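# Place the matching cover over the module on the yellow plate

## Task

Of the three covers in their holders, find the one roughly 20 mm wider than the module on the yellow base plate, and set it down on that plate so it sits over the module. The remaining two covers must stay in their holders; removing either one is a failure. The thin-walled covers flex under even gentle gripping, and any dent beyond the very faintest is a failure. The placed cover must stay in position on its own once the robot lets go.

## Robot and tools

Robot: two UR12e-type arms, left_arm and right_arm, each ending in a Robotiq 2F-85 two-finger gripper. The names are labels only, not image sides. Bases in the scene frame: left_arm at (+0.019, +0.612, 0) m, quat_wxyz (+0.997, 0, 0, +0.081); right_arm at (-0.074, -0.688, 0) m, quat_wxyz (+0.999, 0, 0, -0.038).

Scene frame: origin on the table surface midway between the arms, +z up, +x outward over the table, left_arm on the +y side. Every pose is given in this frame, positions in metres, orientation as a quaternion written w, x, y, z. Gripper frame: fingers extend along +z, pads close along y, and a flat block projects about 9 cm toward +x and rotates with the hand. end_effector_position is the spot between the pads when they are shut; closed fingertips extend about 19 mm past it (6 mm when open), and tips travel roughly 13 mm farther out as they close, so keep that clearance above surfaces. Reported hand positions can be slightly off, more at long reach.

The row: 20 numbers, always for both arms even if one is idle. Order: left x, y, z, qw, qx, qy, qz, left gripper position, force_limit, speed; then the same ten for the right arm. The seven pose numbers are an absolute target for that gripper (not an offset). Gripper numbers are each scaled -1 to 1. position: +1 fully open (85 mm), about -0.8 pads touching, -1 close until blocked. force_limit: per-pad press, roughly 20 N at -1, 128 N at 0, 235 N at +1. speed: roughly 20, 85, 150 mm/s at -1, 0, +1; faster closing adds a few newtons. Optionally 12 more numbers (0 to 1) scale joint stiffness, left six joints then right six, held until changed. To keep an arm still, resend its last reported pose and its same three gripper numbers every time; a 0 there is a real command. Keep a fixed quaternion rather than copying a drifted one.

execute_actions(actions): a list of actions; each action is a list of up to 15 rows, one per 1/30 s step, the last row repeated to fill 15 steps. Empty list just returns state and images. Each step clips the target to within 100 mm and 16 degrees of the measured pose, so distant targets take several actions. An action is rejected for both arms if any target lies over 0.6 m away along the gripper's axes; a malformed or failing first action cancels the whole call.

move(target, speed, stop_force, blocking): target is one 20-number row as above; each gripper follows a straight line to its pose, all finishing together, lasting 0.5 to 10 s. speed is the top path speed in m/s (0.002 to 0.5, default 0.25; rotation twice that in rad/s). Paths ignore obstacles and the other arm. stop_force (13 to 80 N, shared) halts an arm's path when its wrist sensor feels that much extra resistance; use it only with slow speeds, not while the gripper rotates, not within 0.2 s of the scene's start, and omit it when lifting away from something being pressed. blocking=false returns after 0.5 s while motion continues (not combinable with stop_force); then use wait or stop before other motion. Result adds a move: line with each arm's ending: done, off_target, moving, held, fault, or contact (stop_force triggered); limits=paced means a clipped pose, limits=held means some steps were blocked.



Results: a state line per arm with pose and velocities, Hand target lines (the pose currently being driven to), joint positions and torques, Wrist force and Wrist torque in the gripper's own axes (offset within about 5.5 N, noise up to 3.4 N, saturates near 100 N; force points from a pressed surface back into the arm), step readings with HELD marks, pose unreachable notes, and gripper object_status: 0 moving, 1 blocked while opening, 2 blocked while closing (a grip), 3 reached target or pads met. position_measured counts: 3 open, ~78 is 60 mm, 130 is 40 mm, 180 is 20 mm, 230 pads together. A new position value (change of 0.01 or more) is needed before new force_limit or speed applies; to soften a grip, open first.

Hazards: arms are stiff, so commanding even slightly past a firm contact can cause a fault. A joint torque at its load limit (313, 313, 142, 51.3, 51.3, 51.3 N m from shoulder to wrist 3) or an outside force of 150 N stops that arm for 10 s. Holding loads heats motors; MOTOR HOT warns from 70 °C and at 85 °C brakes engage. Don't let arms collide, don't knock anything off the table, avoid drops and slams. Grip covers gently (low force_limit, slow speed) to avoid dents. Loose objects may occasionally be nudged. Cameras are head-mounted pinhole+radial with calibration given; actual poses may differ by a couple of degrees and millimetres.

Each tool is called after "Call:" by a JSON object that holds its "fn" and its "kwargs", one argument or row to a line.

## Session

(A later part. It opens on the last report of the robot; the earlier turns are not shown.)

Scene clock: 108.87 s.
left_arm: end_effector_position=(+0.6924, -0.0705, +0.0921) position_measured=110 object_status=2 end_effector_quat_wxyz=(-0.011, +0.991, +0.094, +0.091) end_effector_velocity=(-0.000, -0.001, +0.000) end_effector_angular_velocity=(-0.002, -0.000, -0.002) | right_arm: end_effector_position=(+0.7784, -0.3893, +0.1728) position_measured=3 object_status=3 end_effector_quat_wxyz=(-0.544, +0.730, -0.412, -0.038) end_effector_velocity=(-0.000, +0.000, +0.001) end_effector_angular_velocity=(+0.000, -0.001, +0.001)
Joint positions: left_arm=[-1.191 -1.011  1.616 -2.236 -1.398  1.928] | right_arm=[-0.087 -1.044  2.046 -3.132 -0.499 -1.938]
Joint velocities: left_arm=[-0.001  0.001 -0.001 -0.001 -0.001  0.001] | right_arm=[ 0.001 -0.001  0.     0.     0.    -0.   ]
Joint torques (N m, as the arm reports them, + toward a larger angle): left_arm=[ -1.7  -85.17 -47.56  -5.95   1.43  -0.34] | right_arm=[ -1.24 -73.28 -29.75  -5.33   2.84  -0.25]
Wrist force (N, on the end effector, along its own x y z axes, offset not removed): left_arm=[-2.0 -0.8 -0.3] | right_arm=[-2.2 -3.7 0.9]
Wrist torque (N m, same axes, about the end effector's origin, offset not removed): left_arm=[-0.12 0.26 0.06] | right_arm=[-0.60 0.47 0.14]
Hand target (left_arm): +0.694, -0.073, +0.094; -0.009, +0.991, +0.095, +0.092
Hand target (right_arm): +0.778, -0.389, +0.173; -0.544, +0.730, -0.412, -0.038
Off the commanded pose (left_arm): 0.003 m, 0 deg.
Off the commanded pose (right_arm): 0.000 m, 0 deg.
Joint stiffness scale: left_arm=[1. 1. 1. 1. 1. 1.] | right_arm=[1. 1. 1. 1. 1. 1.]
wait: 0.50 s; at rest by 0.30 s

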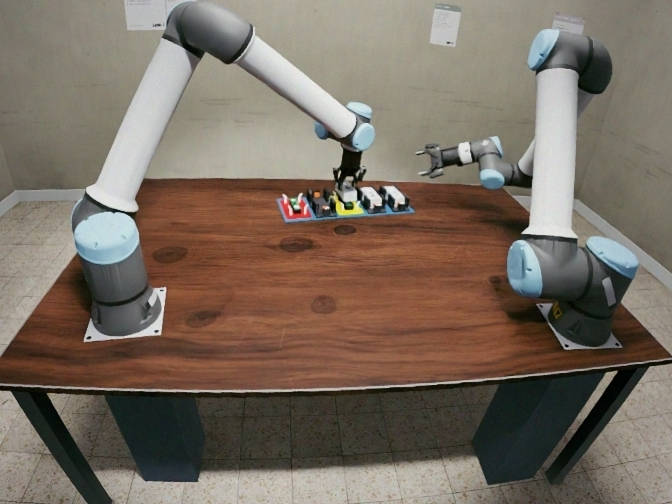

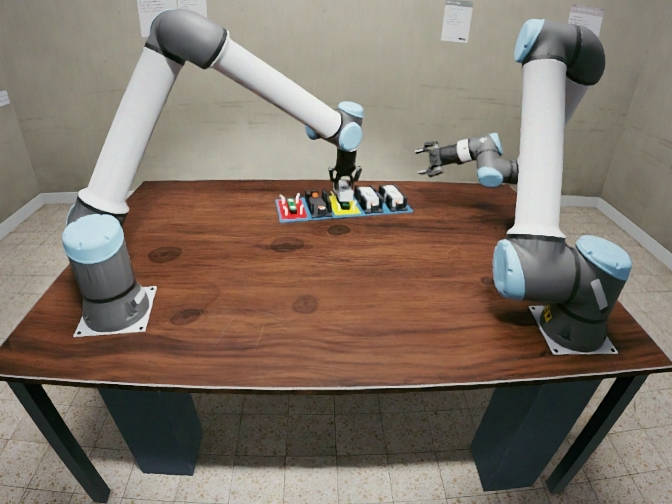

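Call:
{"fn": "execute_actions", "kwargs": {
  "actions": []
}}

Scene clock: 109.87 s.
left_arm: end_effector_position=(+0.6924, -0.0705, +0.0921) position_measured=110 object_status=2 end_effector_quat_wxyz=(-0.011, +0.991, +0.094, +0.091) end_effector_velocity=(-0.000, +0.000, +0.000) end_effector_angular_velocity=(-0.000, +0.000, +0.001) | right_arm: end_effector_position=(+0.7784, -0.3893, +0.1728) position_measured=3 object_status=3 end_effector_quat_wxyz=(-0.544, +0.730, -0.412, -0.038) end_effector_velocity=(-0.000, -0.000, -0.001) end_effector_angular_velocity=(-0.000, +0.001, -0.001)
Joint positions: left_arm=[-1.191 -1.011  1.616 -2.236 -1.398  1.928] | right_arm=[-0.087 -1.044  2.046 -3.132 -0.499 -1.938]
Joint velocities: left_arm=[ 0.    -0.    -0.     0.001 -0.    -0.001] | right_arm=[-0.001  0.     0.001  0.001 -0.     0.   ]
Joint torques (N m, as the arm reports them, + toward a larger angle): left_arm=[ -1.29 -83.38 -47.82  -6.38   1.18   0.06] | right_arm=[ -3.03 -75.37 -28.62  -5.38   2.5   -0.45]
Wrist force (N, on the end effector, along its own x y z axes, offset not removed): left_arm=[-5.2 0.0 0.5] | right_arm=[-0.9 -1.8 3.6]
Wrist torque (N m, same axes, about the end effector's origin, offset not removed): left_arm=[-0.02 0.71 0.10] | right_arm=[-0.18 0.30 0.09]
Hand target (left_arm): +0.694, -0.073, +0.094; -0.009, +0.991, +0.095, +0.092
Hand target (right_arm): +0.778, -0.389, +0.173; -0.544, +0.730, -0.412, -0.038
Off the commanded pose (left_arm): 0.003 m, 0 deg.
Off the commanded pose (right_arm): 0.000 m, 0 deg.
Joint stiffness scale: left_arm=[1. 1. 1. 1. 1. 1.] | right_arm=[1. 1. 1. 1. 1. 1.]

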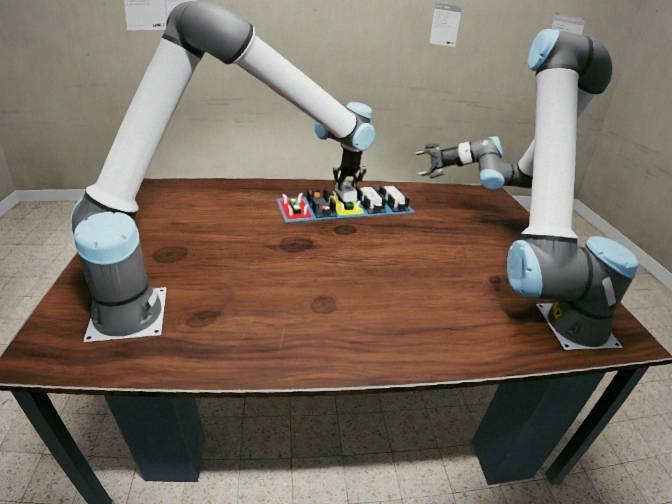

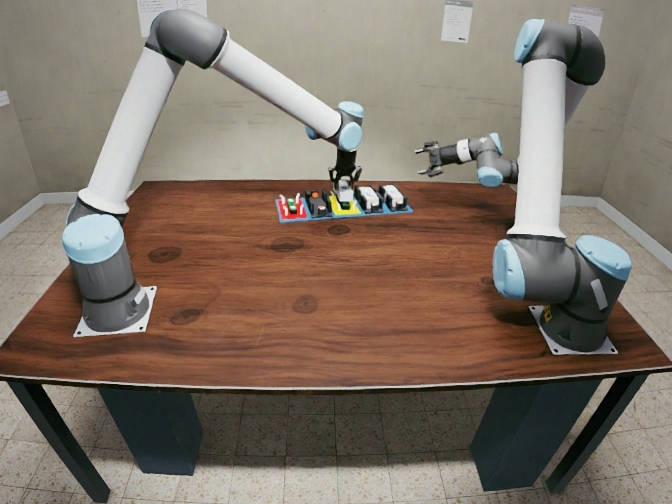

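Call:
{"fn": "zoom_image", "kwargs": {
  "camera": "cam_head_right",
  "region": [310, 165, 380, 225]
}}

Call:
{"fn": "zoom_image", "kwargs": {
  "camera": "cam_head_left",
  "region": [314, 165, 384, 225]
}}

Region (310, 165, 380, 225) of cam_head_right's 672x504 image, scaled by 7.200, with more detail than that image has; it fills the top 432 rows of this view, and the rest is white.

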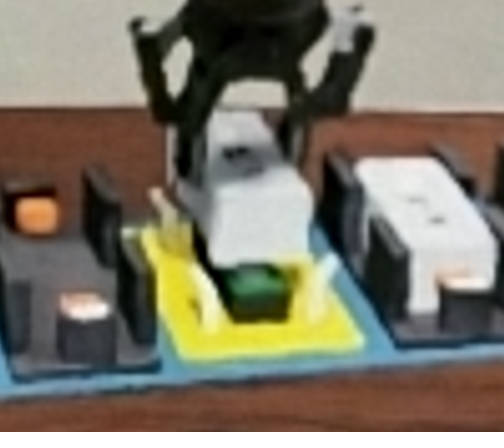

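Region (314, 165, 384, 225) of cam_head_left's 672x504 image, scaled by 7.200, with more detail than that image has; it fills the top 432 rows of this view, and the rest is white.

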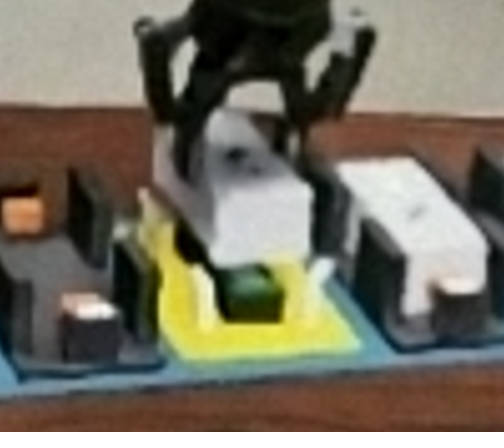

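Call:
{"fn": "execute_actions", "kwargs": {
  "actions": [
    [[0.6940,-0.0735,0.0915,-0.00879,0.99120,0.09474,0.09195,0.103,-0.685,-1,0.7783,-0.3893,0.1728,-0.544,0.730,-0.412,-0.038,1,-1,0],[0.6941,-0.0739,0.0910,-0.00879,0.99120,0.09474,0.09195,0.103,-0.685,-1,0.7783,-0.3893,0.1728,-0.544,0.730,-0.412,-0.038,1,-1,0],[0.6942,-0.0742,0.0904,-0.00879,0.99120,0.09474,0.09195,0.103,-0.685,-1,0.7783,-0.3893,0.1728,-0.544,0.730,-0.412,-0.038,1,-1,0],[0.6943,-0.0744,0.0897,-0.00879,0.99120,0.09474,0.09195,0.103,-0.685,-1,0.7783,-0.3893,0.1728,-0.544,0.730,-0.412,-0.038,1,-1,0],[0.6943,-0.0744,0.0889,-0.00879,0.99120,0.09474,0.09195,0.103,-0.685,-1,0.7783,-0.3893,0.1728,-0.544,0.730,-0.412,-0.038,1,-1,0],[0.6943,-0.0744,0.0881,-0.00879,0.99120,0.09474,0.09195,0.103,-0.685,-1,0.7783,-0.3893,0.1728,-0.544,0.730,-0.412,-0.038,1,-1,0],[0.6943,-0.0744,0.0873,-0.00879,0.99120,0.09474,0.09195,0.103,-0.685,-1,0.7783,-0.3893,0.1728,-0.544,0.730,-0.412,-0.038,1,-1,0],[0.6943,-0.0744,0.0865,-0.00879,0.99120,0.09474,0.09195,0.103,-0.685,-1,0.7783,-0.3893,0.1728,-0.544,0.730,-0.412,-0.038,1,-1,0],[0.6943,-0.0744,0.0857,-0.00879,0.99120,0.09474,0.09195,0.103,-0.685,-1,0.7783,-0.3893,0.1728,-0.544,0.730,-0.412,-0.038,1,-1,0],[0.6943,-0.0744,0.0849,-0.00879,0.99120,0.09474,0.09195,0.103,-0.685,-1,0.7783,-0.3893,0.1728,-0.544,0.730,-0.412,-0.038,1,-1,0],[0.6943,-0.0744,0.0841,-0.00879,0.99120,0.09474,0.09195,0.103,-0.685,-1,0.7783,-0.3893,0.1728,-0.544,0.730,-0.412,-0.038,1,-1,0],[0.6943,-0.0744,0.0833,-0.00879,0.99120,0.09474,0.09195,0.103,-0.685,-1,0.7783,-0.3893,0.1728,-0.544,0.730,-0.412,-0.038,1,-1,0],[0.6943,-0.0743,0.0825,-0.00879,0.99120,0.09474,0.09195,0.103,-0.685,-1,0.7783,-0.3893,0.1728,-0.544,0.730,-0.412,-0.038,1,-1,0],[0.6942,-0.0742,0.0817,-0.00879,0.99120,0.09474,0.09195,0.103,-0.685,-1,0.7783,-0.3893,0.1728,-0.544,0.730,-0.412,-0.038,1,-1,0],[0.6942,-0.0741,0.0809,-0.00879,0.99120,0.09474,0.09195,0.103,-0.685,-1,0.7783,-0.3893,0.1728,-0.544,0.730,-0.412,-0.038,1,-1,0]],
    [[0.6941,-0.0740,0.0801,-0.00879,0.99120,0.09474,0.09195,0.103,-0.685,-1,0.7783,-0.3893,0.1728,-0.544,0.730,-0.412,-0.038,1,-1,0],[0.6941,-0.0739,0.0793,-0.00879,0.99120,0.09474,0.09195,0.103,-0.685,-1,0.7783,-0.3893,0.1728,-0.544,0.730,-0.412,-0.038,1,-1,0],[0.6940,-0.0738,0.0785,-0.00879,0.99120,0.09474,0.09195,0.103,-0.685,-1,0.7783,-0.3893,0.1728,-0.544,0.730,-0.412,-0.038,1,-1,0],[0.6940,-0.0737,0.0777,-0.00879,0.99120,0.09474,0.09195,0.103,-0.685,-1,0.7783,-0.3893,0.1728,-0.544,0.730,-0.412,-0.038,1,-1,0],[0.6940,-0.0736,0.0769,-0.00879,0.99120,0.09474,0.09195,0.103,-0.685,-1,0.7783,-0.3893,0.1728,-0.544,0.730,-0.412,-0.038,1,-1,0],[0.6940,-0.0736,0.0761,-0.00879,0.99120,0.09474,0.09195,0.103,-0.685,-1,0.7783,-0.3893,0.1728,-0.544,0.730,-0.412,-0.038,1,-1,0],[0.6940,-0.0736,0.0753,-0.00879,0.99120,0.09474,0.09195,0.103,-0.685,-1,0.7783,-0.3893,0.1728,-0.544,0.730,-0.412,-0.038,1,-1,0],[0.6940,-0.0736,0.0745,-0.00879,0.99120,0.09474,0.09195,0.103,-0.685,-1,0.7783,-0.3893,0.1728,-0.544,0.730,-0.412,-0.038,1,-1,0],[0.6940,-0.0736,0.0737,-0.00879,0.99120,0.09474,0.09195,0.103,-0.685,-1,0.7783,-0.3893,0.1728,-0.544,0.730,-0.412,-0.038,1,-1,0],[0.6940,-0.0736,0.0729,-0.00879,0.99120,0.09474,0.09195,0.103,-0.685,-1,0.7783,-0.3893,0.1728,-0.544,0.730,-0.412,-0.038,1,-1,0],[0.6940,-0.0736,0.0721,-0.00879,0.99120,0.09474,0.09195,0.103,-0.685,-1,0.7783,-0.3893,0.1728,-0.544,0.730,-0.412,-0.038,1,-1,0],[0.6940,-0.0736,0.0713,-0.00879,0.99120,0.09474,0.09195,0.103,-0.685,-1,0.7783,-0.3893,0.1728,-0.544,0.730,-0.412,-0.038,1,-1,0],[0.6940,-0.0736,0.0706,-0.00879,0.99120,0.09474,0.09195,0.103,-0.685,-1,0.7783,-0.3893,0.1728,-0.544,0.730,-0.412,-0.038,1,-1,0],[0.6940,-0.0736,0.0700,-0.00879,0.99120,0.09474,0.09195,0.103,-0.685,-1,0.7783,-0.3893,0.1728,-0.544,0.730,-0.412,-0.038,1,-1,0],[0.6940,-0.0736,0.0695,-0.00879,0.99120,0.09474,0.09195,0.103,-0.685,-1,0.7783,-0.3893,0.1728,-0.544,0.730,-0.412,-0.038,1,-1,0]]
  ]
}}

Scene clock: 113.00 s.
left_arm: end_effector_position=(+0.6953, -0.0754, +0.0785) position_measured=110 object_status=2 end_effector_quat_wxyz=(-0.006, +0.991, +0.095, +0.093) end_effector_velocity=(-0.000, +0.001, -0.026) end_effector_angular_velocity=(+0.003, +0.001, +0.002) | right_arm: end_effector_position=(+0.7784, -0.3893, +0.1728) position_measured=3 object_status=3 end_effector_quat_wxyz=(-0.544, +0.730, -0.412, -0.038) end_effector_velocity=(+0.001, -0.001, +0.000) end_effector_angular_velocity=(-0.001, -0.001, -0.001)
Joint positions: left_arm=[-1.191 -0.993  1.617 -2.264 -1.398  1.927] | right_arm=[-0.087 -1.044  2.046 -3.132 -0.499 -1.938]
Joint velocities: left_arm=[ 0.     0.024  0.014 -0.035  0.001 -0.002] | right_arm=[-0.001 -0.    -0.001  0.    -0.001  0.   ]
Joint torques (N m, as the arm reports them, + toward a larger angle): left_arm=[ -1.04 -81.21 -40.07  -6.02   1.27   0.23] | right_arm=[ -4.15 -74.11 -28.9   -5.41   2.72  -0.33]
Wrist force (N, on the end effector, along its own x y z axes, offset not removed): left_arm=[-1.6 -0.3 2.7] | right_arm=[-0.1 -2.9 1.8]
Wrist torque (N m, same axes, about the end effector's origin, offset not removed): left_arm=[-0.14 0.22 0.06] | right_arm=[-0.30 -0.04 0.18]
Hand target (left_arm): +0.694, -0.074, +0.070; -0.009, +0.991, +0.095, +0.092
Hand target (right_arm): +0.778, -0.389, +0.173; -0.544, +0.730, -0.412, -0.038
Off the commanded pose (left_arm): 0.009 m, 0 deg.
Off the commanded pose (right_arm): 0.000 m, 0 deg.
Joint stiffness scale: left_arm=[1. 1. 1. 1. 1. 1.] | right_arm=[1. 1. 1. 1. 1. 1.]
Step readings (end_effector_position; steps 1 to 15: 1st action; 16 to 30: 2nd action):
0: left_arm (+0.6924, -0.0705, +0.0921) | right_arm (+0.7784, -0.3893, +0.1728)
1: left_arm (+0.6924, -0.0705, +0.0921) | right_arm (+0.7784, -0.3893, +0.1728)
2: left_arm (+0.6924, -0.0705, +0.0921) | right_arm (+0.7784, -0.3893, +0.1728)
4: left_arm (+0.6925, -0.0707, +0.0922) | right_arm (+0.7784, -0.3893, +0.1728)
8: left_arm (+0.6931, -0.0717, +0.0916) | right_arm (+0.7784, -0.3893, +0.1728)
15: left_arm (+0.6938, -0.0729, +0.0862) | right_arm (+0.7784, -0.3893, +0.1728)
16: left_arm (+0.6939, -0.0731, +0.0854) | right_arm (+0.7784, -0.3893, +0.1728)
17: left_arm (+0.6940, -0.0733, +0.0848) | right_arm (+0.7784, -0.3893, +0.1728)
19: left_arm (+0.6943, -0.0737, +0.0837) | right_arm (+0.7784, -0.3893, +0.1728)
23: left_arm (+0.6949, -0.0747, +0.0824) | right_arm (+0.7784, -0.3893, +0.1728)
30: end_effector_position above

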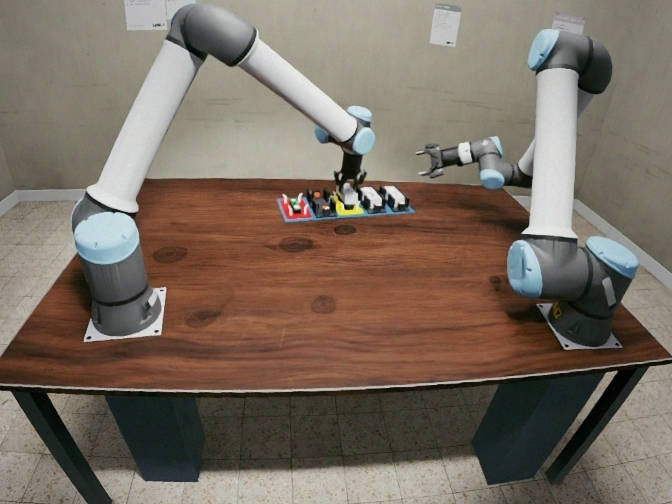

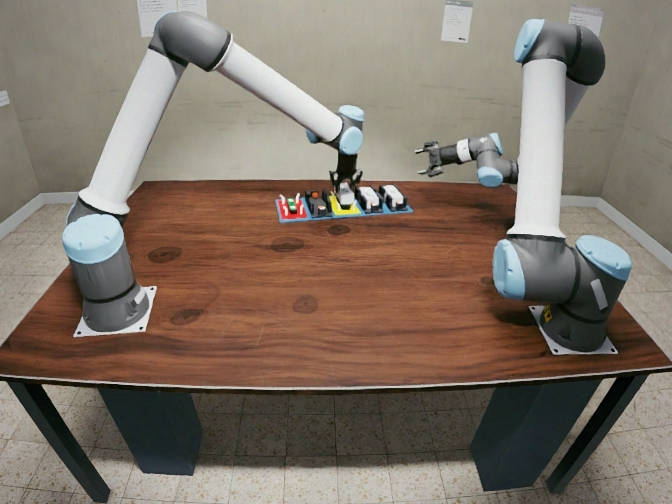

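Call:
{"fn": "execute_actions", "kwargs": {
  "actions": []
}}

Call:
{"fn": "zoom_image", "kwargs": {
  "camera": "cam_head_right",
  "region": [310, 165, 380, 225]
}}

Call:
{"fn": "zoom_image", "kwargs": {
  "camera": "cam_head_left",
  "region": [314, 165, 384, 225]
}}

Scene clock: 113.17 s.
left_arm: end_effector_position=(+0.6950, -0.0747, +0.0744) position_measured=110 object_status=2 end_effector_quat_wxyz=(-0.007, +0.991, +0.095, +0.092) end_effector_velocity=(-0.003, +0.007, -0.016) end_effector_angular_velocity=(+0.014, +0.004, +0.001) | right_arm: end_effector_position=(+0.7784, -0.3893, +0.1728) position_measured=3 object_status=3 end_effector_quat_wxyz=(-0.544, +0.730, -0.412, -0.038) end_effector_velocity=(-0.000, +0.000, +0.001) end_effector_angular_velocity=(-0.000, -0.001, +0.000)
Joint positions: left_arm=[-1.191 -0.99   1.62  -2.268 -1.398  1.927] | right_arm=[-0.087 -1.044  2.046 -3.132 -0.499 -1.938]
Joint velocities: left_arm=[ 0.     0.01   0.014 -0.009  0.004 -0.001] | right_arm=[ 0.    -0.001  0.    -0.    -0.     0.   ]
Joint torques (N m, as the arm reports them, + toward a larger angle): left_arm=[ -0.97 -82.3  -41.84  -6.97   0.94   0.16] | right_arm=[ -1.87 -75.64 -29.06  -5.33   3.11  -0.53]
Wrist force (N, on the end effector, along its own x y z axes, offset not removed): left_arm=[-2.8 -1.7 -2.0] | right_arm=[-0.7 0.2 1.4]
Wrist torque (N m, same axes, about the end effector's origin, offset not removed): left_arm=[0.19 0.37 0.24] | right_arm=[0.12 0.29 0.08]
Hand target (left_arm): +0.694, -0.074, +0.070; -0.009, +0.991, +0.095, +0.092
Hand target (right_arm): +0.778, -0.389, +0.173; -0.544, +0.730, -0.412, -0.038
Off the commanded pose (left_arm): 0.005 m, 0 deg.
Off the commanded pose (right_arm): 0.000 m, 0 deg.
Joint stiffness scale: left_arm=[1. 1. 1. 1. 1. 1.] | right_arm=[1. 1. 1. 1. 1. 1.]

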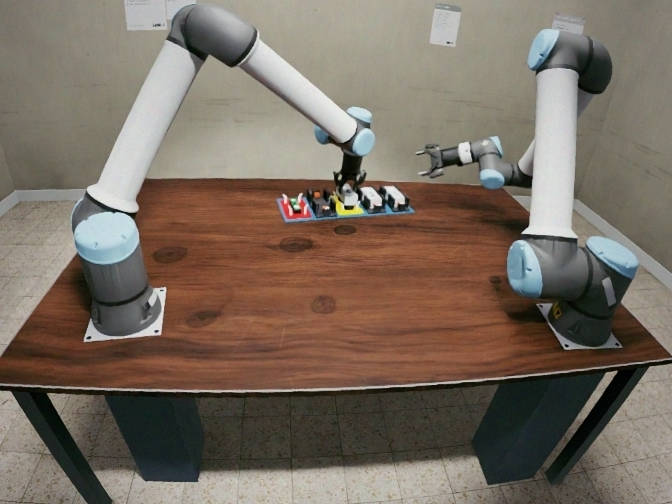

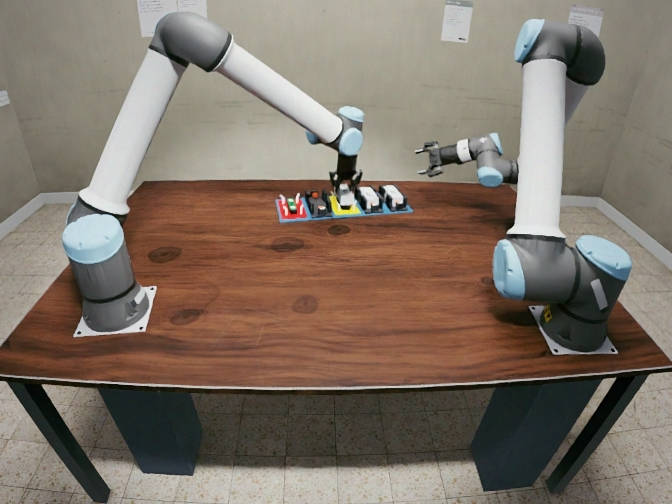

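Region (310, 165, 380, 225) of cam_head_right's 672x504 image, scaled by 7.200, with more detail than that image has; it fills the top 432 rows of this view, and the rest is white.

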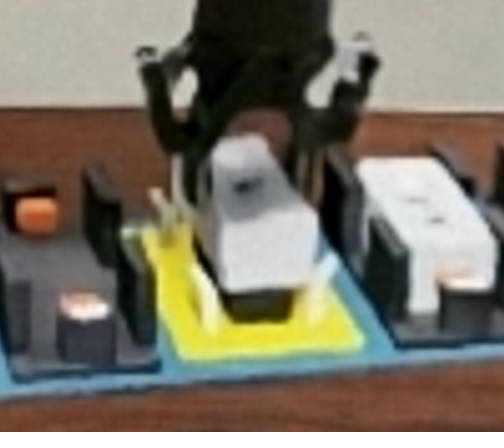

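Region (314, 165, 384, 225) of cam_head_left's 672x504 image, scaled by 7.200, with more detail than that image has; it fills the top 432 rows of this view, and the rest is white.

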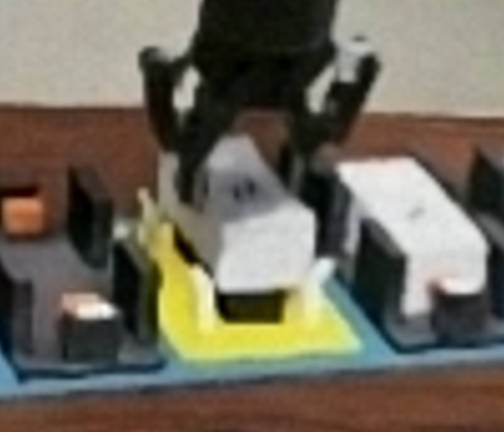

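Call:
{"fn": "execute_actions", "kwargs": {
  "actions": []
}}

Call:
{"fn": "zoom_image", "kwargs": {
  "camera": "cam_head_right",
  "region": [322, 176, 366, 220]
}}

Call:
{"fn": "zoom_image", "kwargs": {
  "camera": "cam_head_left",
  "region": [326, 176, 370, 220]
}}

Scene clock: 113.57 s.
left_arm: end_effector_position=(+0.6947, -0.0741, +0.0733) position_measured=110 object_status=2 end_effector_quat_wxyz=(-0.008, +0.991, +0.095, +0.092) end_effector_velocity=(-0.000, +0.000, +0.000) end_effector_angular_velocity=(+0.001, +0.000, -0.000) | right_arm: end_effector_position=(+0.7784, -0.3893, +0.1728) position_measured=3 object_status=3 end_effector_quat_wxyz=(-0.544, +0.730, -0.412, -0.038) end_effector_velocity=(+0.000, -0.000, -0.002) end_effector_angular_velocity=(+0.000, +0.002, -0.000)
Joint positions: left_arm=[-1.191 -0.989  1.621 -2.269 -1.398  1.927] | right_arm=[-0.087 -1.044  2.046 -3.132 -0.499 -1.938]
Joint velocities: left_arm=[-0.    -0.001  0.     0.002  0.     0.   ] | right_arm=[-0.     0.002 -0.001 -0.    -0.     0.   ]
Joint torques (N m, as the arm reports them, + toward a larger angle): left_arm=[ -1.92 -78.79 -41.19  -7.16   0.81   0.03] | right_arm=[ -4.55 -72.47 -29.22  -5.33   2.81  -0.09]
Wrist force (N, on the end effector, along its own x y z axes, offset not removed): left_arm=[-2.9 -4.3 -2.6] | right_arm=[-3.7 -2.4 1.3]
Wrist torque (N m, same axes, about the end effector's origin, offset not removed): left_arm=[0.01 0.34 0.41] | right_arm=[-0.28 0.73 0.17]
Hand target (left_arm): +0.694, -0.074, +0.070; -0.009, +0.991, +0.095, +0.092
Hand target (right_arm): +0.778, -0.389, +0.173; -0.544, +0.730, -0.412, -0.038
Off the commanded pose (left_arm): 0.004 m, 0 deg.
Off the commanded pose (right_arm): 0.000 m, 0 deg.
Joint stiffness scale: left_arm=[1. 1. 1. 1. 1. 1.] | right_arm=[1. 1. 1. 1. 1. 1.]

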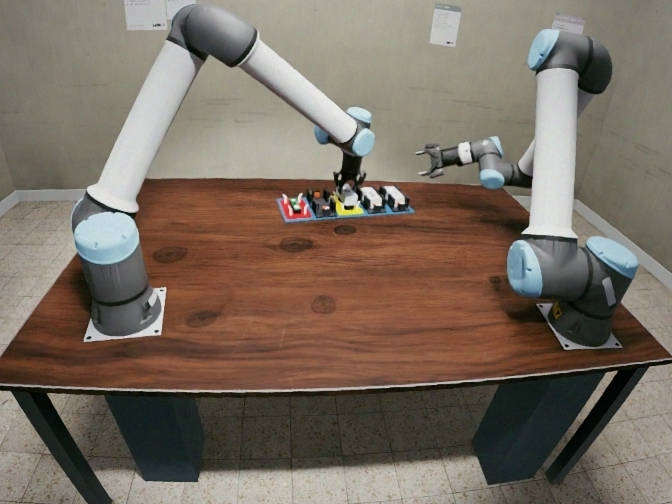

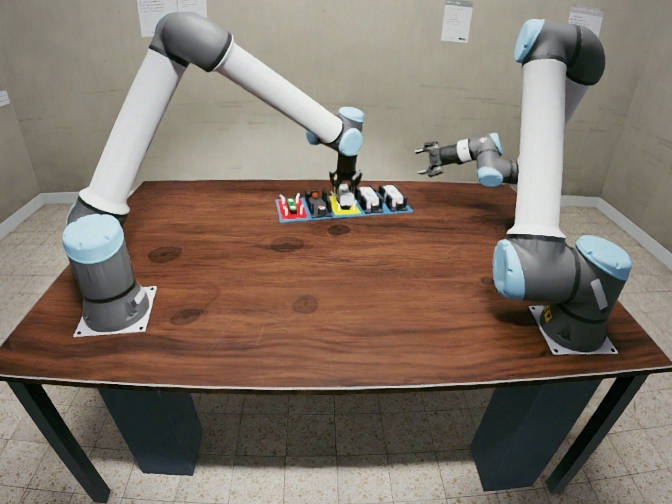

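Region (322, 176, 366, 220) of cam_head_right's 672x504 image, scaled by 11.455, with more detail than that image has.

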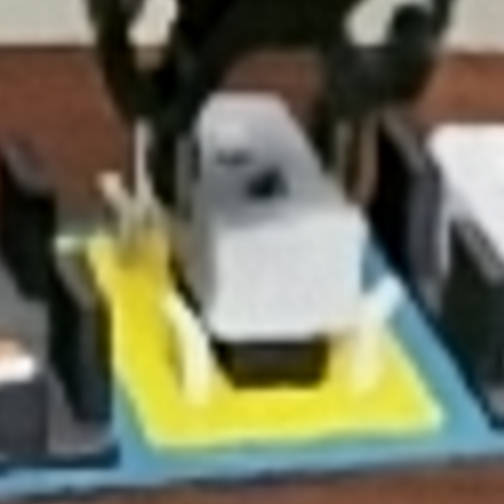

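Region (326, 176, 370, 220) of cam_head_left's 672x504 image, scaled by 11.455, with more detail than that image has.

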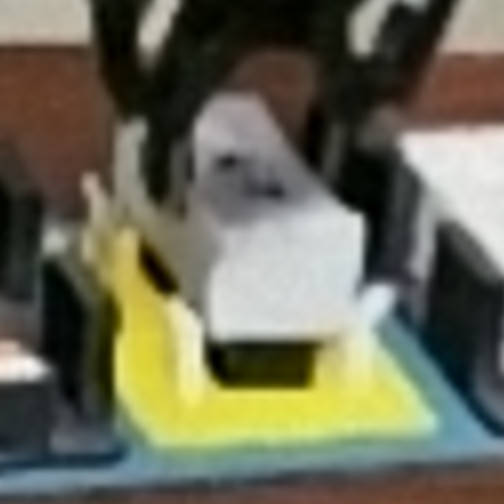

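Call:
{"fn": "wait", "kwargs": {
  "seconds": 0
}}

Call:
{"fn": "wait", "kwargs": {
  "seconds": 0.1
}}

Call:
{"fn": "wait", "kwargs": {
  "seconds": 0.1
}}

Scene clock: 114.83 s.
left_arm: end_effector_position=(+0.6947, -0.0741, +0.0733) position_measured=110 object_status=2 end_effector_quat_wxyz=(-0.008, +0.991, +0.095, +0.092) end_effector_velocity=(+0.001, -0.001, +0.003) end_effector_angular_velocity=(-0.004, -0.001, -0.000) | right_arm: end_effector_position=(+0.7784, -0.3893, +0.1728) position_measured=3 object_status=3 end_effector_quat_wxyz=(-0.544, +0.730, -0.412, -0.038) end_effector_velocity=(-0.001, +0.001, -0.000) end_effector_angular_velocity=(+0.001, +0.000, +0.001)
Joint positions: left_arm=[-1.191 -0.989  1.621 -2.269 -1.398  1.927] | right_arm=[-0.087 -1.044  2.046 -3.132 -0.499 -1.938]
Joint velocities: left_arm=[ 0.    -0.002 -0.002 -0.001 -0.001  0.   ] | right_arm=[ 0.001  0.001  0.    -0.001  0.001 -0.   ]
Joint torques (N m, as the arm reports them, + toward a larger angle): left_arm=[ -0.63 -79.16 -40.54  -7.28   1.09   0.07] | right_arm=[ -4.   -75.5  -28.71  -5.32   2.97  -0.46]
Wrist force (N, on the end effector, along its own x y z axes, offset not removed): left_arm=[-2.6 -3.3 -3.7] | right_arm=[-3.0 -2.3 0.7]
Wrist torque (N m, same axes, about the end effector's origin, offset not removed): left_arm=[0.14 0.24 0.36] | right_arm=[-0.25 0.56 0.04]
Hand target (left_arm): +0.694, -0.074, +0.070; -0.009, +0.991, +0.095, +0.092
Hand target (right_arm): +0.778, -0.389, +0.173; -0.544, +0.730, -0.412, -0.038
Off the commanded pose (left_arm): 0.004 m, 0 deg.
Off the commanded pose (right_arm): 0.000 m, 0 deg.
Joint stiffness scale: left_arm=[1. 1. 1. 1. 1. 1.] | right_arm=[1. 1. 1. 1. 1. 1.]

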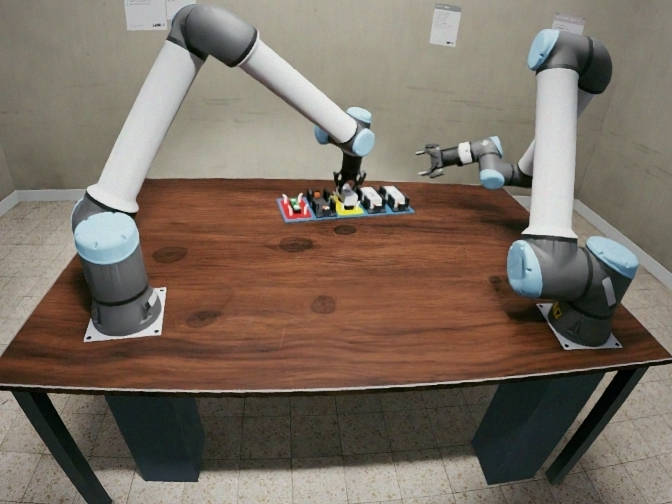

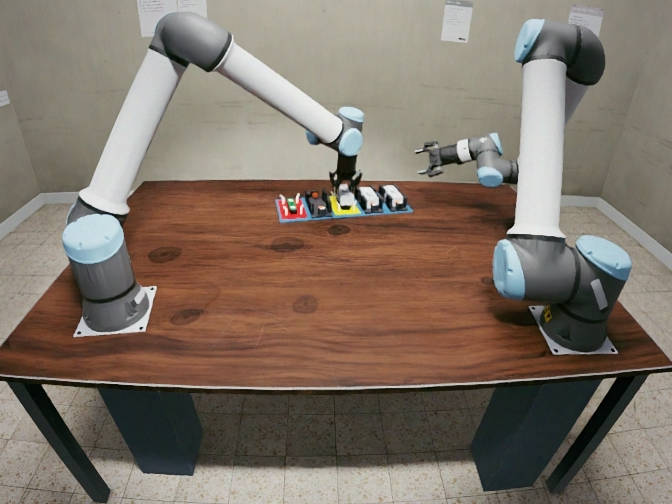

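Scene clock: 114.93 s.
left_arm: end_effector_position=(+0.6947, -0.0741, +0.0733) position_measured=110 object_status=2 end_effector_quat_wxyz=(-0.008, +0.991, +0.095, +0.092) end_effector_velocity=(+0.000, +0.001, +0.001) end_effector_angular_velocity=(+0.000, -0.001, +0.000) | right_arm: end_effector_position=(+0.7784, -0.3893, +0.1728) position_measured=3 object_status=3 end_effector_quat_wxyz=(-0.544, +0.730, -0.412, -0.038) end_effector_velocity=(+0.001, -0.001, -0.000) end_effector_angular_velocity=(+0.000, -0.000, -0.001)
Joint positions: left_arm=[-1.191 -0.989  1.621 -2.269 -1.398  1.927] | right_arm=[-0.087 -1.044  2.046 -3.132 -0.499 -1.938]
Joint velocities: left_arm=[ 0.    -0.002  0.     0.001  0.001 -0.   ] | right_arm=[-0.001  0.001 -0.001 -0.     0.     0.   ]
Joint torques (N m, as the arm reports them, + toward a larger angle): left_arm=[ -2.48 -80.08 -40.66  -7.02   0.74   0.17] | right_arm=[ -0.49 -72.82 -29.82  -5.47   2.62  -0.8 ]
Wrist force (N, on the end effector, along its own x y z axes, offset not removed): left_arm=[-0.9 -6.0 -4.0] | right_arm=[-3.0 -1.9 0.9]
Wrist torque (N m, same axes, about the end effector's origin, offset not removed): left_arm=[-0.34 0.04 0.37] | right_arm=[-0.12 0.58 0.20]
Hand target (left_arm): +0.694, -0.074, +0.070; -0.009, +0.991, +0.095, +0.092
Hand target (right_arm): +0.778, -0.389, +0.173; -0.544, +0.730, -0.412, -0.038
Off the commanded pose (left_arm): 0.004 m, 0 deg.
Off the commanded pose (right_arm): 0.000 m, 0 deg.
Joint stiffness scale: left_arm=[1. 1. 1. 1. 1. 1.] | right_arm=[1. 1. 1. 1. 1. 1.]
wait: 0.10 s; no rest

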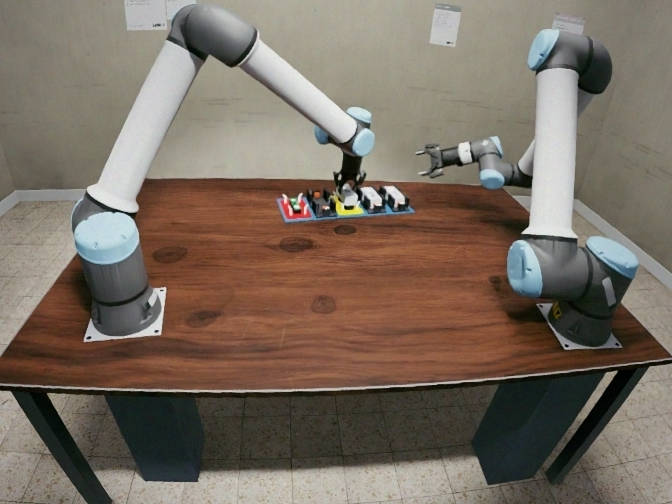

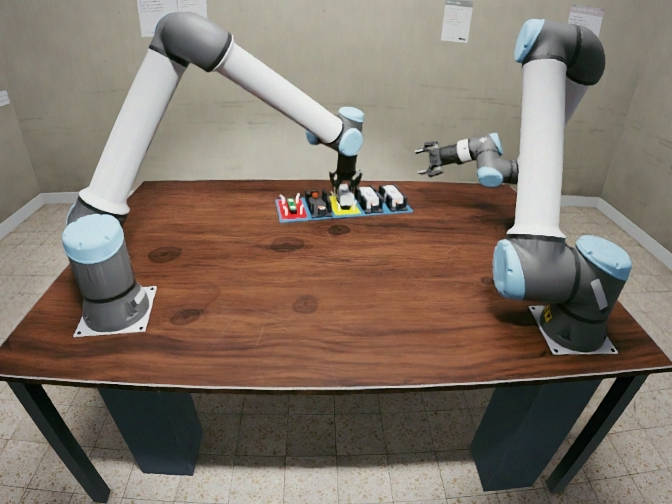

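Scene clock: 115.03 s.
left_arm: end_effector_position=(+0.6947, -0.0741, +0.0733) position_measured=110 object_status=2 end_effector_quat_wxyz=(-0.008, +0.991, +0.095, +0.092) end_effector_velocity=(-0.000, -0.001, -0.001) end_effector_angular_velocity=(+0.001, +0.001, -0.000) | right_arm: end_effector_position=(+0.7784, -0.3893, +0.1728) position_measured=3 object_status=3 end_effector_quat_wxyz=(-0.544, +0.730, -0.412, -0.038) end_effector_velocity=(+0.000, +0.000, +0.001) end_effector_angular_velocity=(+0.001, -0.001, +0.001)
Joint positions: left_arm=[-1.191 -0.989  1.621 -2.269 -1.398  1.927] | right_arm=[-0.087 -1.044  2.046 -3.132 -0.499 -1.938]
Joint velocities: left_arm=[-0.     0.002 -0.001  0.    -0.001 -0.   ] | right_arm=[ 0.    -0.    -0.    -0.     0.002 -0.   ]
Joint torques (N m, as the arm reports them, + toward a larger angle): left_arm=[ -1.55 -79.09 -40.68  -7.12   0.86   0.  ] | right_arm=[ -2.26 -73.33 -29.44  -5.17   2.55  -0.23]
Wrist force (N, on the end effector, along its own x y z axes, offset not removed): left_arm=[-2.0 -4.8 -2.6] | right_arm=[-1.1 -3.6 2.6]
Wrist torque (N m, same axes, about the end effector's origin, offset not removed): left_arm=[-0.17 0.15 0.35] | right_arm=[-0.50 0.27 0.11]
Hand target (left_arm): +0.694, -0.074, +0.070; -0.009, +0.991, +0.095, +0.092
Hand target (right_arm): +0.778, -0.389, +0.173; -0.544, +0.730, -0.412, -0.038
Off the commanded pose (left_arm): 0.004 m, 0 deg.
Off the commanded pose (right_arm): 0.000 m, 0 deg.
Joint stiffness scale: left_arm=[1. 1. 1. 1. 1. 1.] | right_arm=[1. 1. 1. 1. 1. 1.]
wait: 0.10 s; no rest

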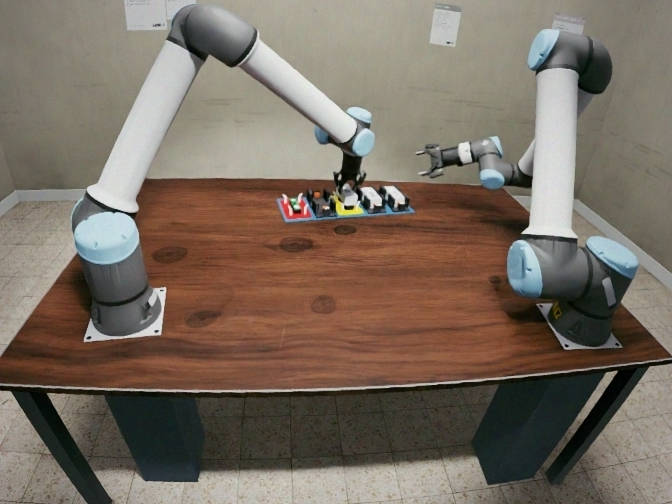

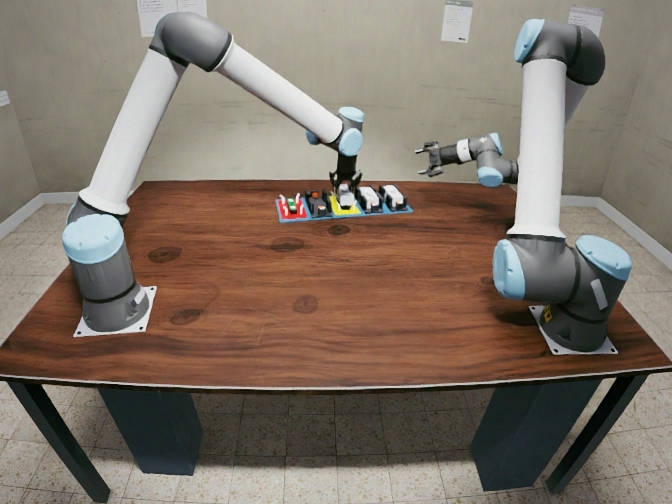

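Call:
{"fn": "execute_actions", "kwargs": {
  "actions": [
    [[0.6938,-0.0733,0.0695,-0.00879,0.99120,0.09474,0.09195,0.103,-0.685,-1,0.7783,-0.3893,0.1728,-0.544,0.730,-0.412,-0.038,1,-1,0],[0.6936,-0.0730,0.0695,-0.00879,0.99120,0.09474,0.09195,0.103,-0.685,-1,0.7783,-0.3893,0.1728,-0.544,0.730,-0.412,-0.038,1,-1,0],[0.6934,-0.0727,0.0695,-0.00879,0.99120,0.09474,0.09195,0.103,-0.685,-1,0.7783,-0.3893,0.1728,-0.544,0.730,-0.412,-0.038,1,-1,0],[0.6932,-0.0723,0.0694,-0.00879,0.99120,0.09474,0.09195,0.103,-0.685,-1,0.7783,-0.3893,0.1728,-0.544,0.730,-0.412,-0.038,1,-1,0],[0.6930,-0.0720,0.0692,-0.00879,0.99120,0.09474,0.09195,0.103,-0.685,-1,0.7783,-0.3893,0.1728,-0.544,0.730,-0.412,-0.038,1,-1,0],[0.6929,-0.0718,0.0690,-0.00879,0.99120,0.09474,0.09195,0.103,-0.685,-1,0.7783,-0.3893,0.1728,-0.544,0.730,-0.412,-0.038,1,-1,0]]
  ]
}}

Call:
{"fn": "zoom_image", "kwargs": {
  "camera": "cam_head_right",
  "region": [322, 176, 366, 220]
}}

Call:
{"fn": "zoom_image", "kwargs": {
  "camera": "cam_head_left",
  "region": [326, 176, 370, 220]
}}

Scene clock: 117.50 s.
left_arm: end_effector_position=(+0.6945, -0.0736, +0.0723) position_measured=110 object_status=2 end_effector_quat_wxyz=(-0.007, +0.991, +0.095, +0.093) end_effector_velocity=(-0.001, +0.001, -0.002) end_effector_angular_velocity=(-0.000, +0.000, +0.001) | right_arm: end_effector_position=(+0.7784, -0.3893, +0.1728) position_measured=3 object_status=3 end_effector_quat_wxyz=(-0.544, +0.730, -0.412, -0.038) end_effector_velocity=(+0.000, -0.000, +0.002) end_effector_angular_velocity=(+0.000, -0.002, +0.000)
Joint positions: left_arm=[-1.191 -0.989  1.624 -2.274 -1.398  1.927] | right_arm=[-0.087 -1.044  2.046 -3.132 -0.499 -1.938]
Joint velocities: left_arm=[ 0.     0.     0.004 -0.004 -0.    -0.001] | right_arm=[-0.    -0.002 -0.001  0.     0.001 -0.   ]
Joint torques (N m, as the arm reports them, + toward a larger angle): left_arm=[ -1.69 -83.7  -39.87  -6.05   0.54   0.1 ] | right_arm=[ -1.2  -73.62 -29.6   -4.99   2.54  -0.72]
Wrist force (N, on the end effector, along its own x y z axes, offset not removed): left_arm=[-3.3 0.2 0.2] | right_arm=[-0.5 -1.8 0.1]
Wrist torque (N m, same axes, about the end effector's origin, offset not removed): left_arm=[-0.16 0.49 0.26] | right_arm=[-0.11 0.15 0.06]
Hand target (left_arm): +0.693, -0.072, +0.069; -0.009, +0.991, +0.095, +0.092
Hand target (right_arm): +0.778, -0.389, +0.173; -0.544, +0.730, -0.412, -0.038
Off the commanded pose (left_arm): 0.004 m, 0 deg.
Off the commanded pose (right_arm): 0.000 m, 0 deg.
Joint stiffness scale: left_arm=[1. 1. 1. 1. 1. 1.] | right_arm=[1. 1. 1. 1. 1. 1.]
Step readings (end_effector_position):
0: left_arm (+0.6947, -0.0741, +0.0733) | right_arm (+0.7784, -0.3893, +0.1728)
1: left_arm (+0.6947, -0.0741, +0.0733) | right_arm (+0.7784, -0.3893, +0.1728)
2: left_arm (+0.6947, -0.0741, +0.0733) | right_arm (+0.7784, -0.3893, +0.1728)
4: left_arm (+0.6947, -0.0740, +0.0733) | right_arm (+0.7784, -0.3893, +0.1728)
8: left_arm (+0.6945, -0.0737, +0.0727) | right_arm (+0.7784, -0.3893, +0.1728)
15: end_effector_position above

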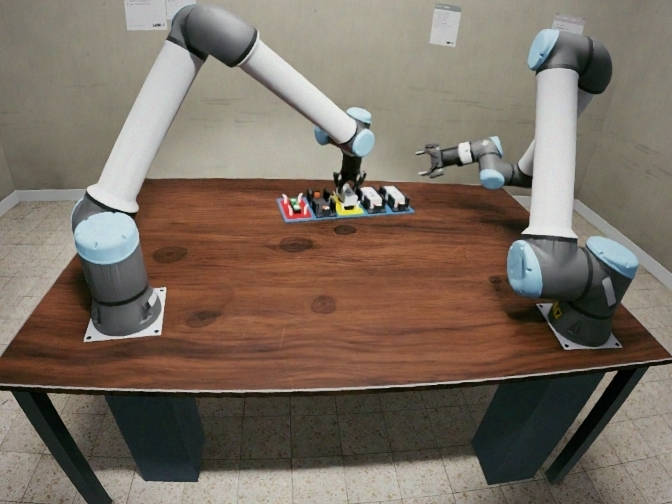

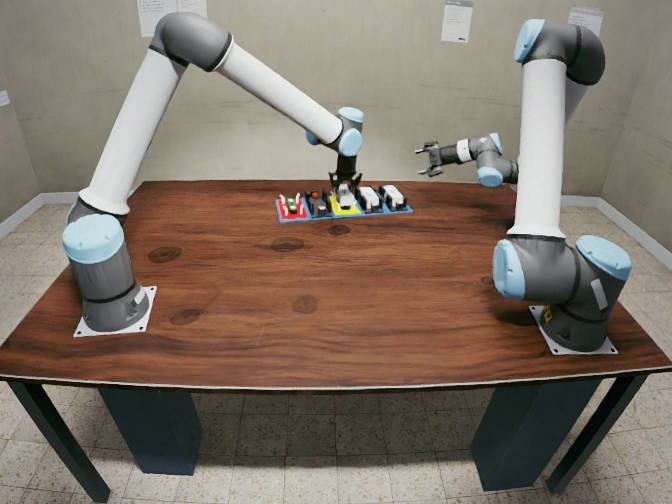

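Region (322, 176, 366, 220) of cam_head_right's 672x504 image, scaled by 11.455, with more detail than that image has.

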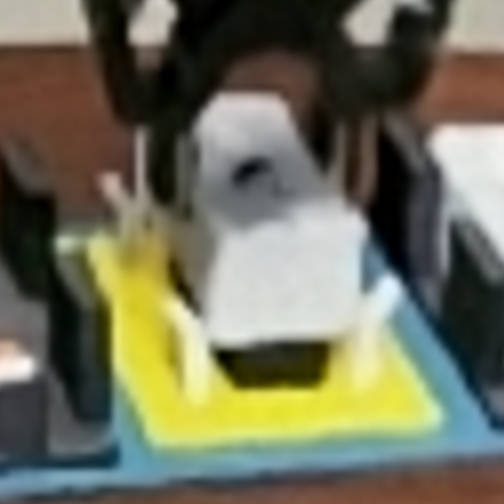

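Region (326, 176, 370, 220) of cam_head_left's 672x504 image, scaled by 11.455, with more detail than that image has.

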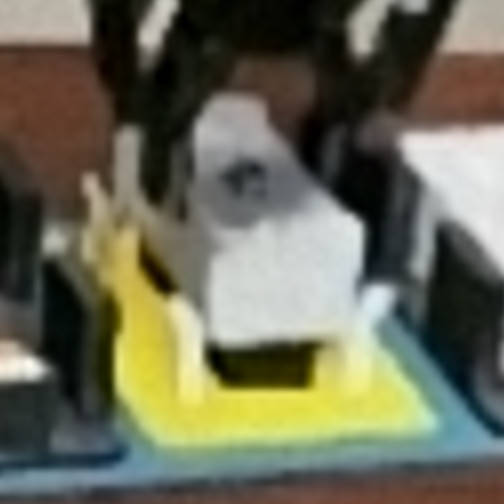

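Call:
{"fn": "execute_actions", "kwargs": {
  "actions": []
}}

Scene clock: 117.57 s.
left_arm: end_effector_position=(+0.6945, -0.0736, +0.0722) position_measured=110 object_status=2 end_effector_quat_wxyz=(-0.007, +0.991, +0.095, +0.093) end_effector_velocity=(-0.000, +0.002, -0.002) end_effector_angular_velocity=(+0.002, +0.001, +0.001) | right_arm: end_effector_position=(+0.7784, -0.3893, +0.1728) position_measured=3 object_status=3 end_effector_quat_wxyz=(-0.544, +0.730, -0.412, -0.038) end_effector_velocity=(-0.000, +0.001, -0.001) end_effector_angular_velocity=(+0.000, +0.001, +0.001)
Joint positions: left_arm=[-1.191 -0.989  1.624 -2.274 -1.398  1.927] | right_arm=[-0.087 -1.044  2.046 -3.132 -0.499 -1.938]
Joint velocities: left_arm=[ 0.001  0.001  0.002 -0.001  0.     0.   ] | right_arm=[0.001 0.001 0.    0.    0.    0.   ]
Joint torques (N m, as the arm reports them, + toward a larger angle): left_arm=[ -1.37 -82.32 -39.98  -5.94   0.98  -0.08] | right_arm=[ -3.11 -76.7  -30.13  -5.91   3.31  -0.61]
Wrist force (N, on the end effector, along its own x y z axes, offset not removed): left_arm=[-3.9 1.1 1.5] | right_arm=[-1.3 -1.5 1.5]
Wrist torque (N m, same axes, about the end effector's origin, offset not removed): left_arm=[0.03 0.66 0.20] | right_arm=[-0.16 0.30 0.14]
Hand target (left_arm): +0.693, -0.072, +0.069; -0.009, +0.991, +0.095, +0.092
Hand target (right_arm): +0.778, -0.389, +0.173; -0.544, +0.730, -0.412, -0.038
Off the commanded pose (left_arm): 0.004 m, 0 deg.
Off the commanded pose (right_arm): 0.000 m, 0 deg.
Joint stiffness scale: left_arm=[1. 1. 1. 1. 1. 1.] | right_arm=[1. 1. 1. 1. 1. 1.]

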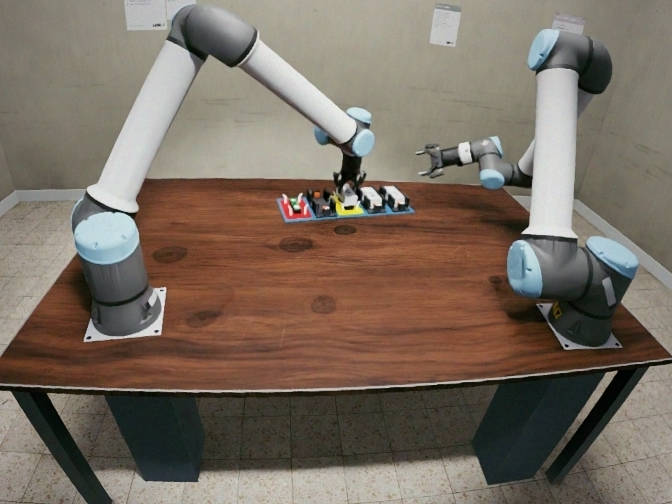

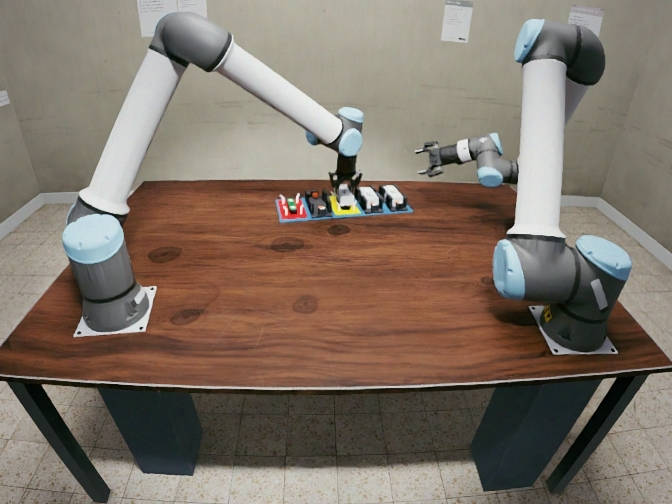

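Call:
{"fn": "execute_actions", "kwargs": {
  "actions": []
}}

Call:
{"fn": "zoom_image", "kwargs": {
  "camera": "cam_head_left",
  "region": [328, 182, 358, 212]
}}

Call:
{"fn": "zoom_image", "kwargs": {
  "camera": "cam_head_right",
  "region": [326, 182, 356, 212]
}}

Scene clock: 118.73 s.
left_arm: end_effector_position=(+0.6945, -0.0736, +0.0722) position_measured=110 object_status=2 end_effector_quat_wxyz=(-0.007, +0.991, +0.095, +0.093) end_effector_velocity=(-0.000, -0.000, -0.001) end_effector_angular_velocity=(+0.001, +0.000, +0.000) | right_arm: end_effector_position=(+0.7784, -0.3893, +0.1728) position_measured=3 object_status=3 end_effector_quat_wxyz=(-0.544, +0.730, -0.412, -0.038) end_effector_velocity=(-0.000, +0.001, +0.001) end_effector_angular_velocity=(+0.000, -0.001, +0.001)
Joint positions: left_arm=[-1.191 -0.989  1.624 -2.274 -1.398  1.927] | right_arm=[-0.087 -1.044  2.046 -3.132 -0.499 -1.938]
Joint velocities: left_arm=[-0.001  0.001 -0.     0.     0.    -0.001] | right_arm=[ 0.001 -0.001 -0.    -0.     0.     0.   ]
Joint torques (N m, as the arm reports them, + toward a larger angle): left_arm=[ -2.78 -83.69 -39.29  -6.19   1.02   0.03] | right_arm=[ -3.58 -73.37 -29.09  -5.6    2.46  -0.2 ]
Wrist force (N, on the end effector, along its own x y z axes, offset not removed): left_arm=[-4.2 1.2 0.7] | right_arm=[-2.0 -1.4 0.7]
Wrist torque (N m, same axes, about the end effector's origin, offset not removed): left_arm=[-0.10 0.62 0.20] | right_arm=[-0.11 0.47 0.11]
Hand target (left_arm): +0.693, -0.072, +0.069; -0.009, +0.991, +0.095, +0.092
Hand target (right_arm): +0.778, -0.389, +0.173; -0.544, +0.730, -0.412, -0.038
Off the commanded pose (left_arm): 0.004 m, 0 deg.
Off the commanded pose (right_arm): 0.000 m, 0 deg.
Joint stiffness scale: left_arm=[1. 1. 1. 1. 1. 1.] | right_arm=[1. 1. 1. 1. 1. 1.]

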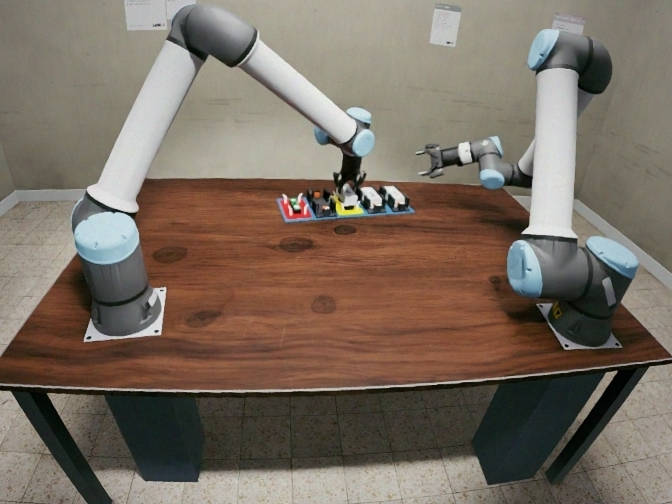

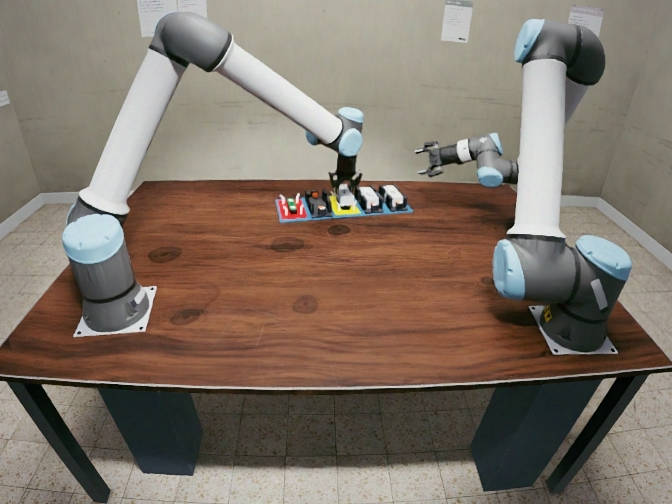

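Region (328, 182, 358, 212) of cam_head_left's 672x504 image, scaled by 16.800, with more detail than that image has.

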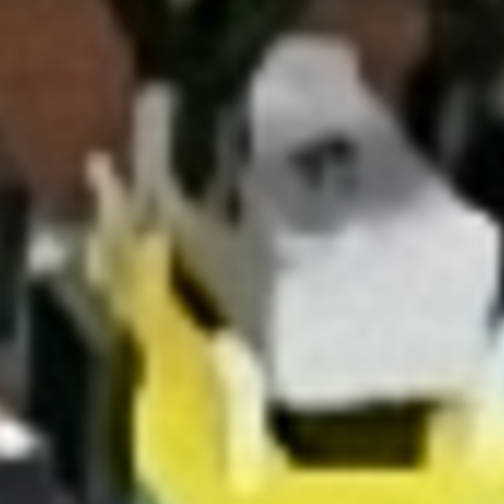

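Region (326, 182, 356, 212) of cam_head_right's 672x504 image, scaled by 16.800, with more detail than that image has.

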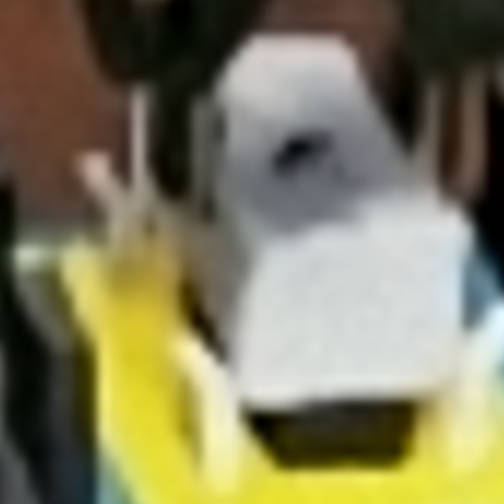

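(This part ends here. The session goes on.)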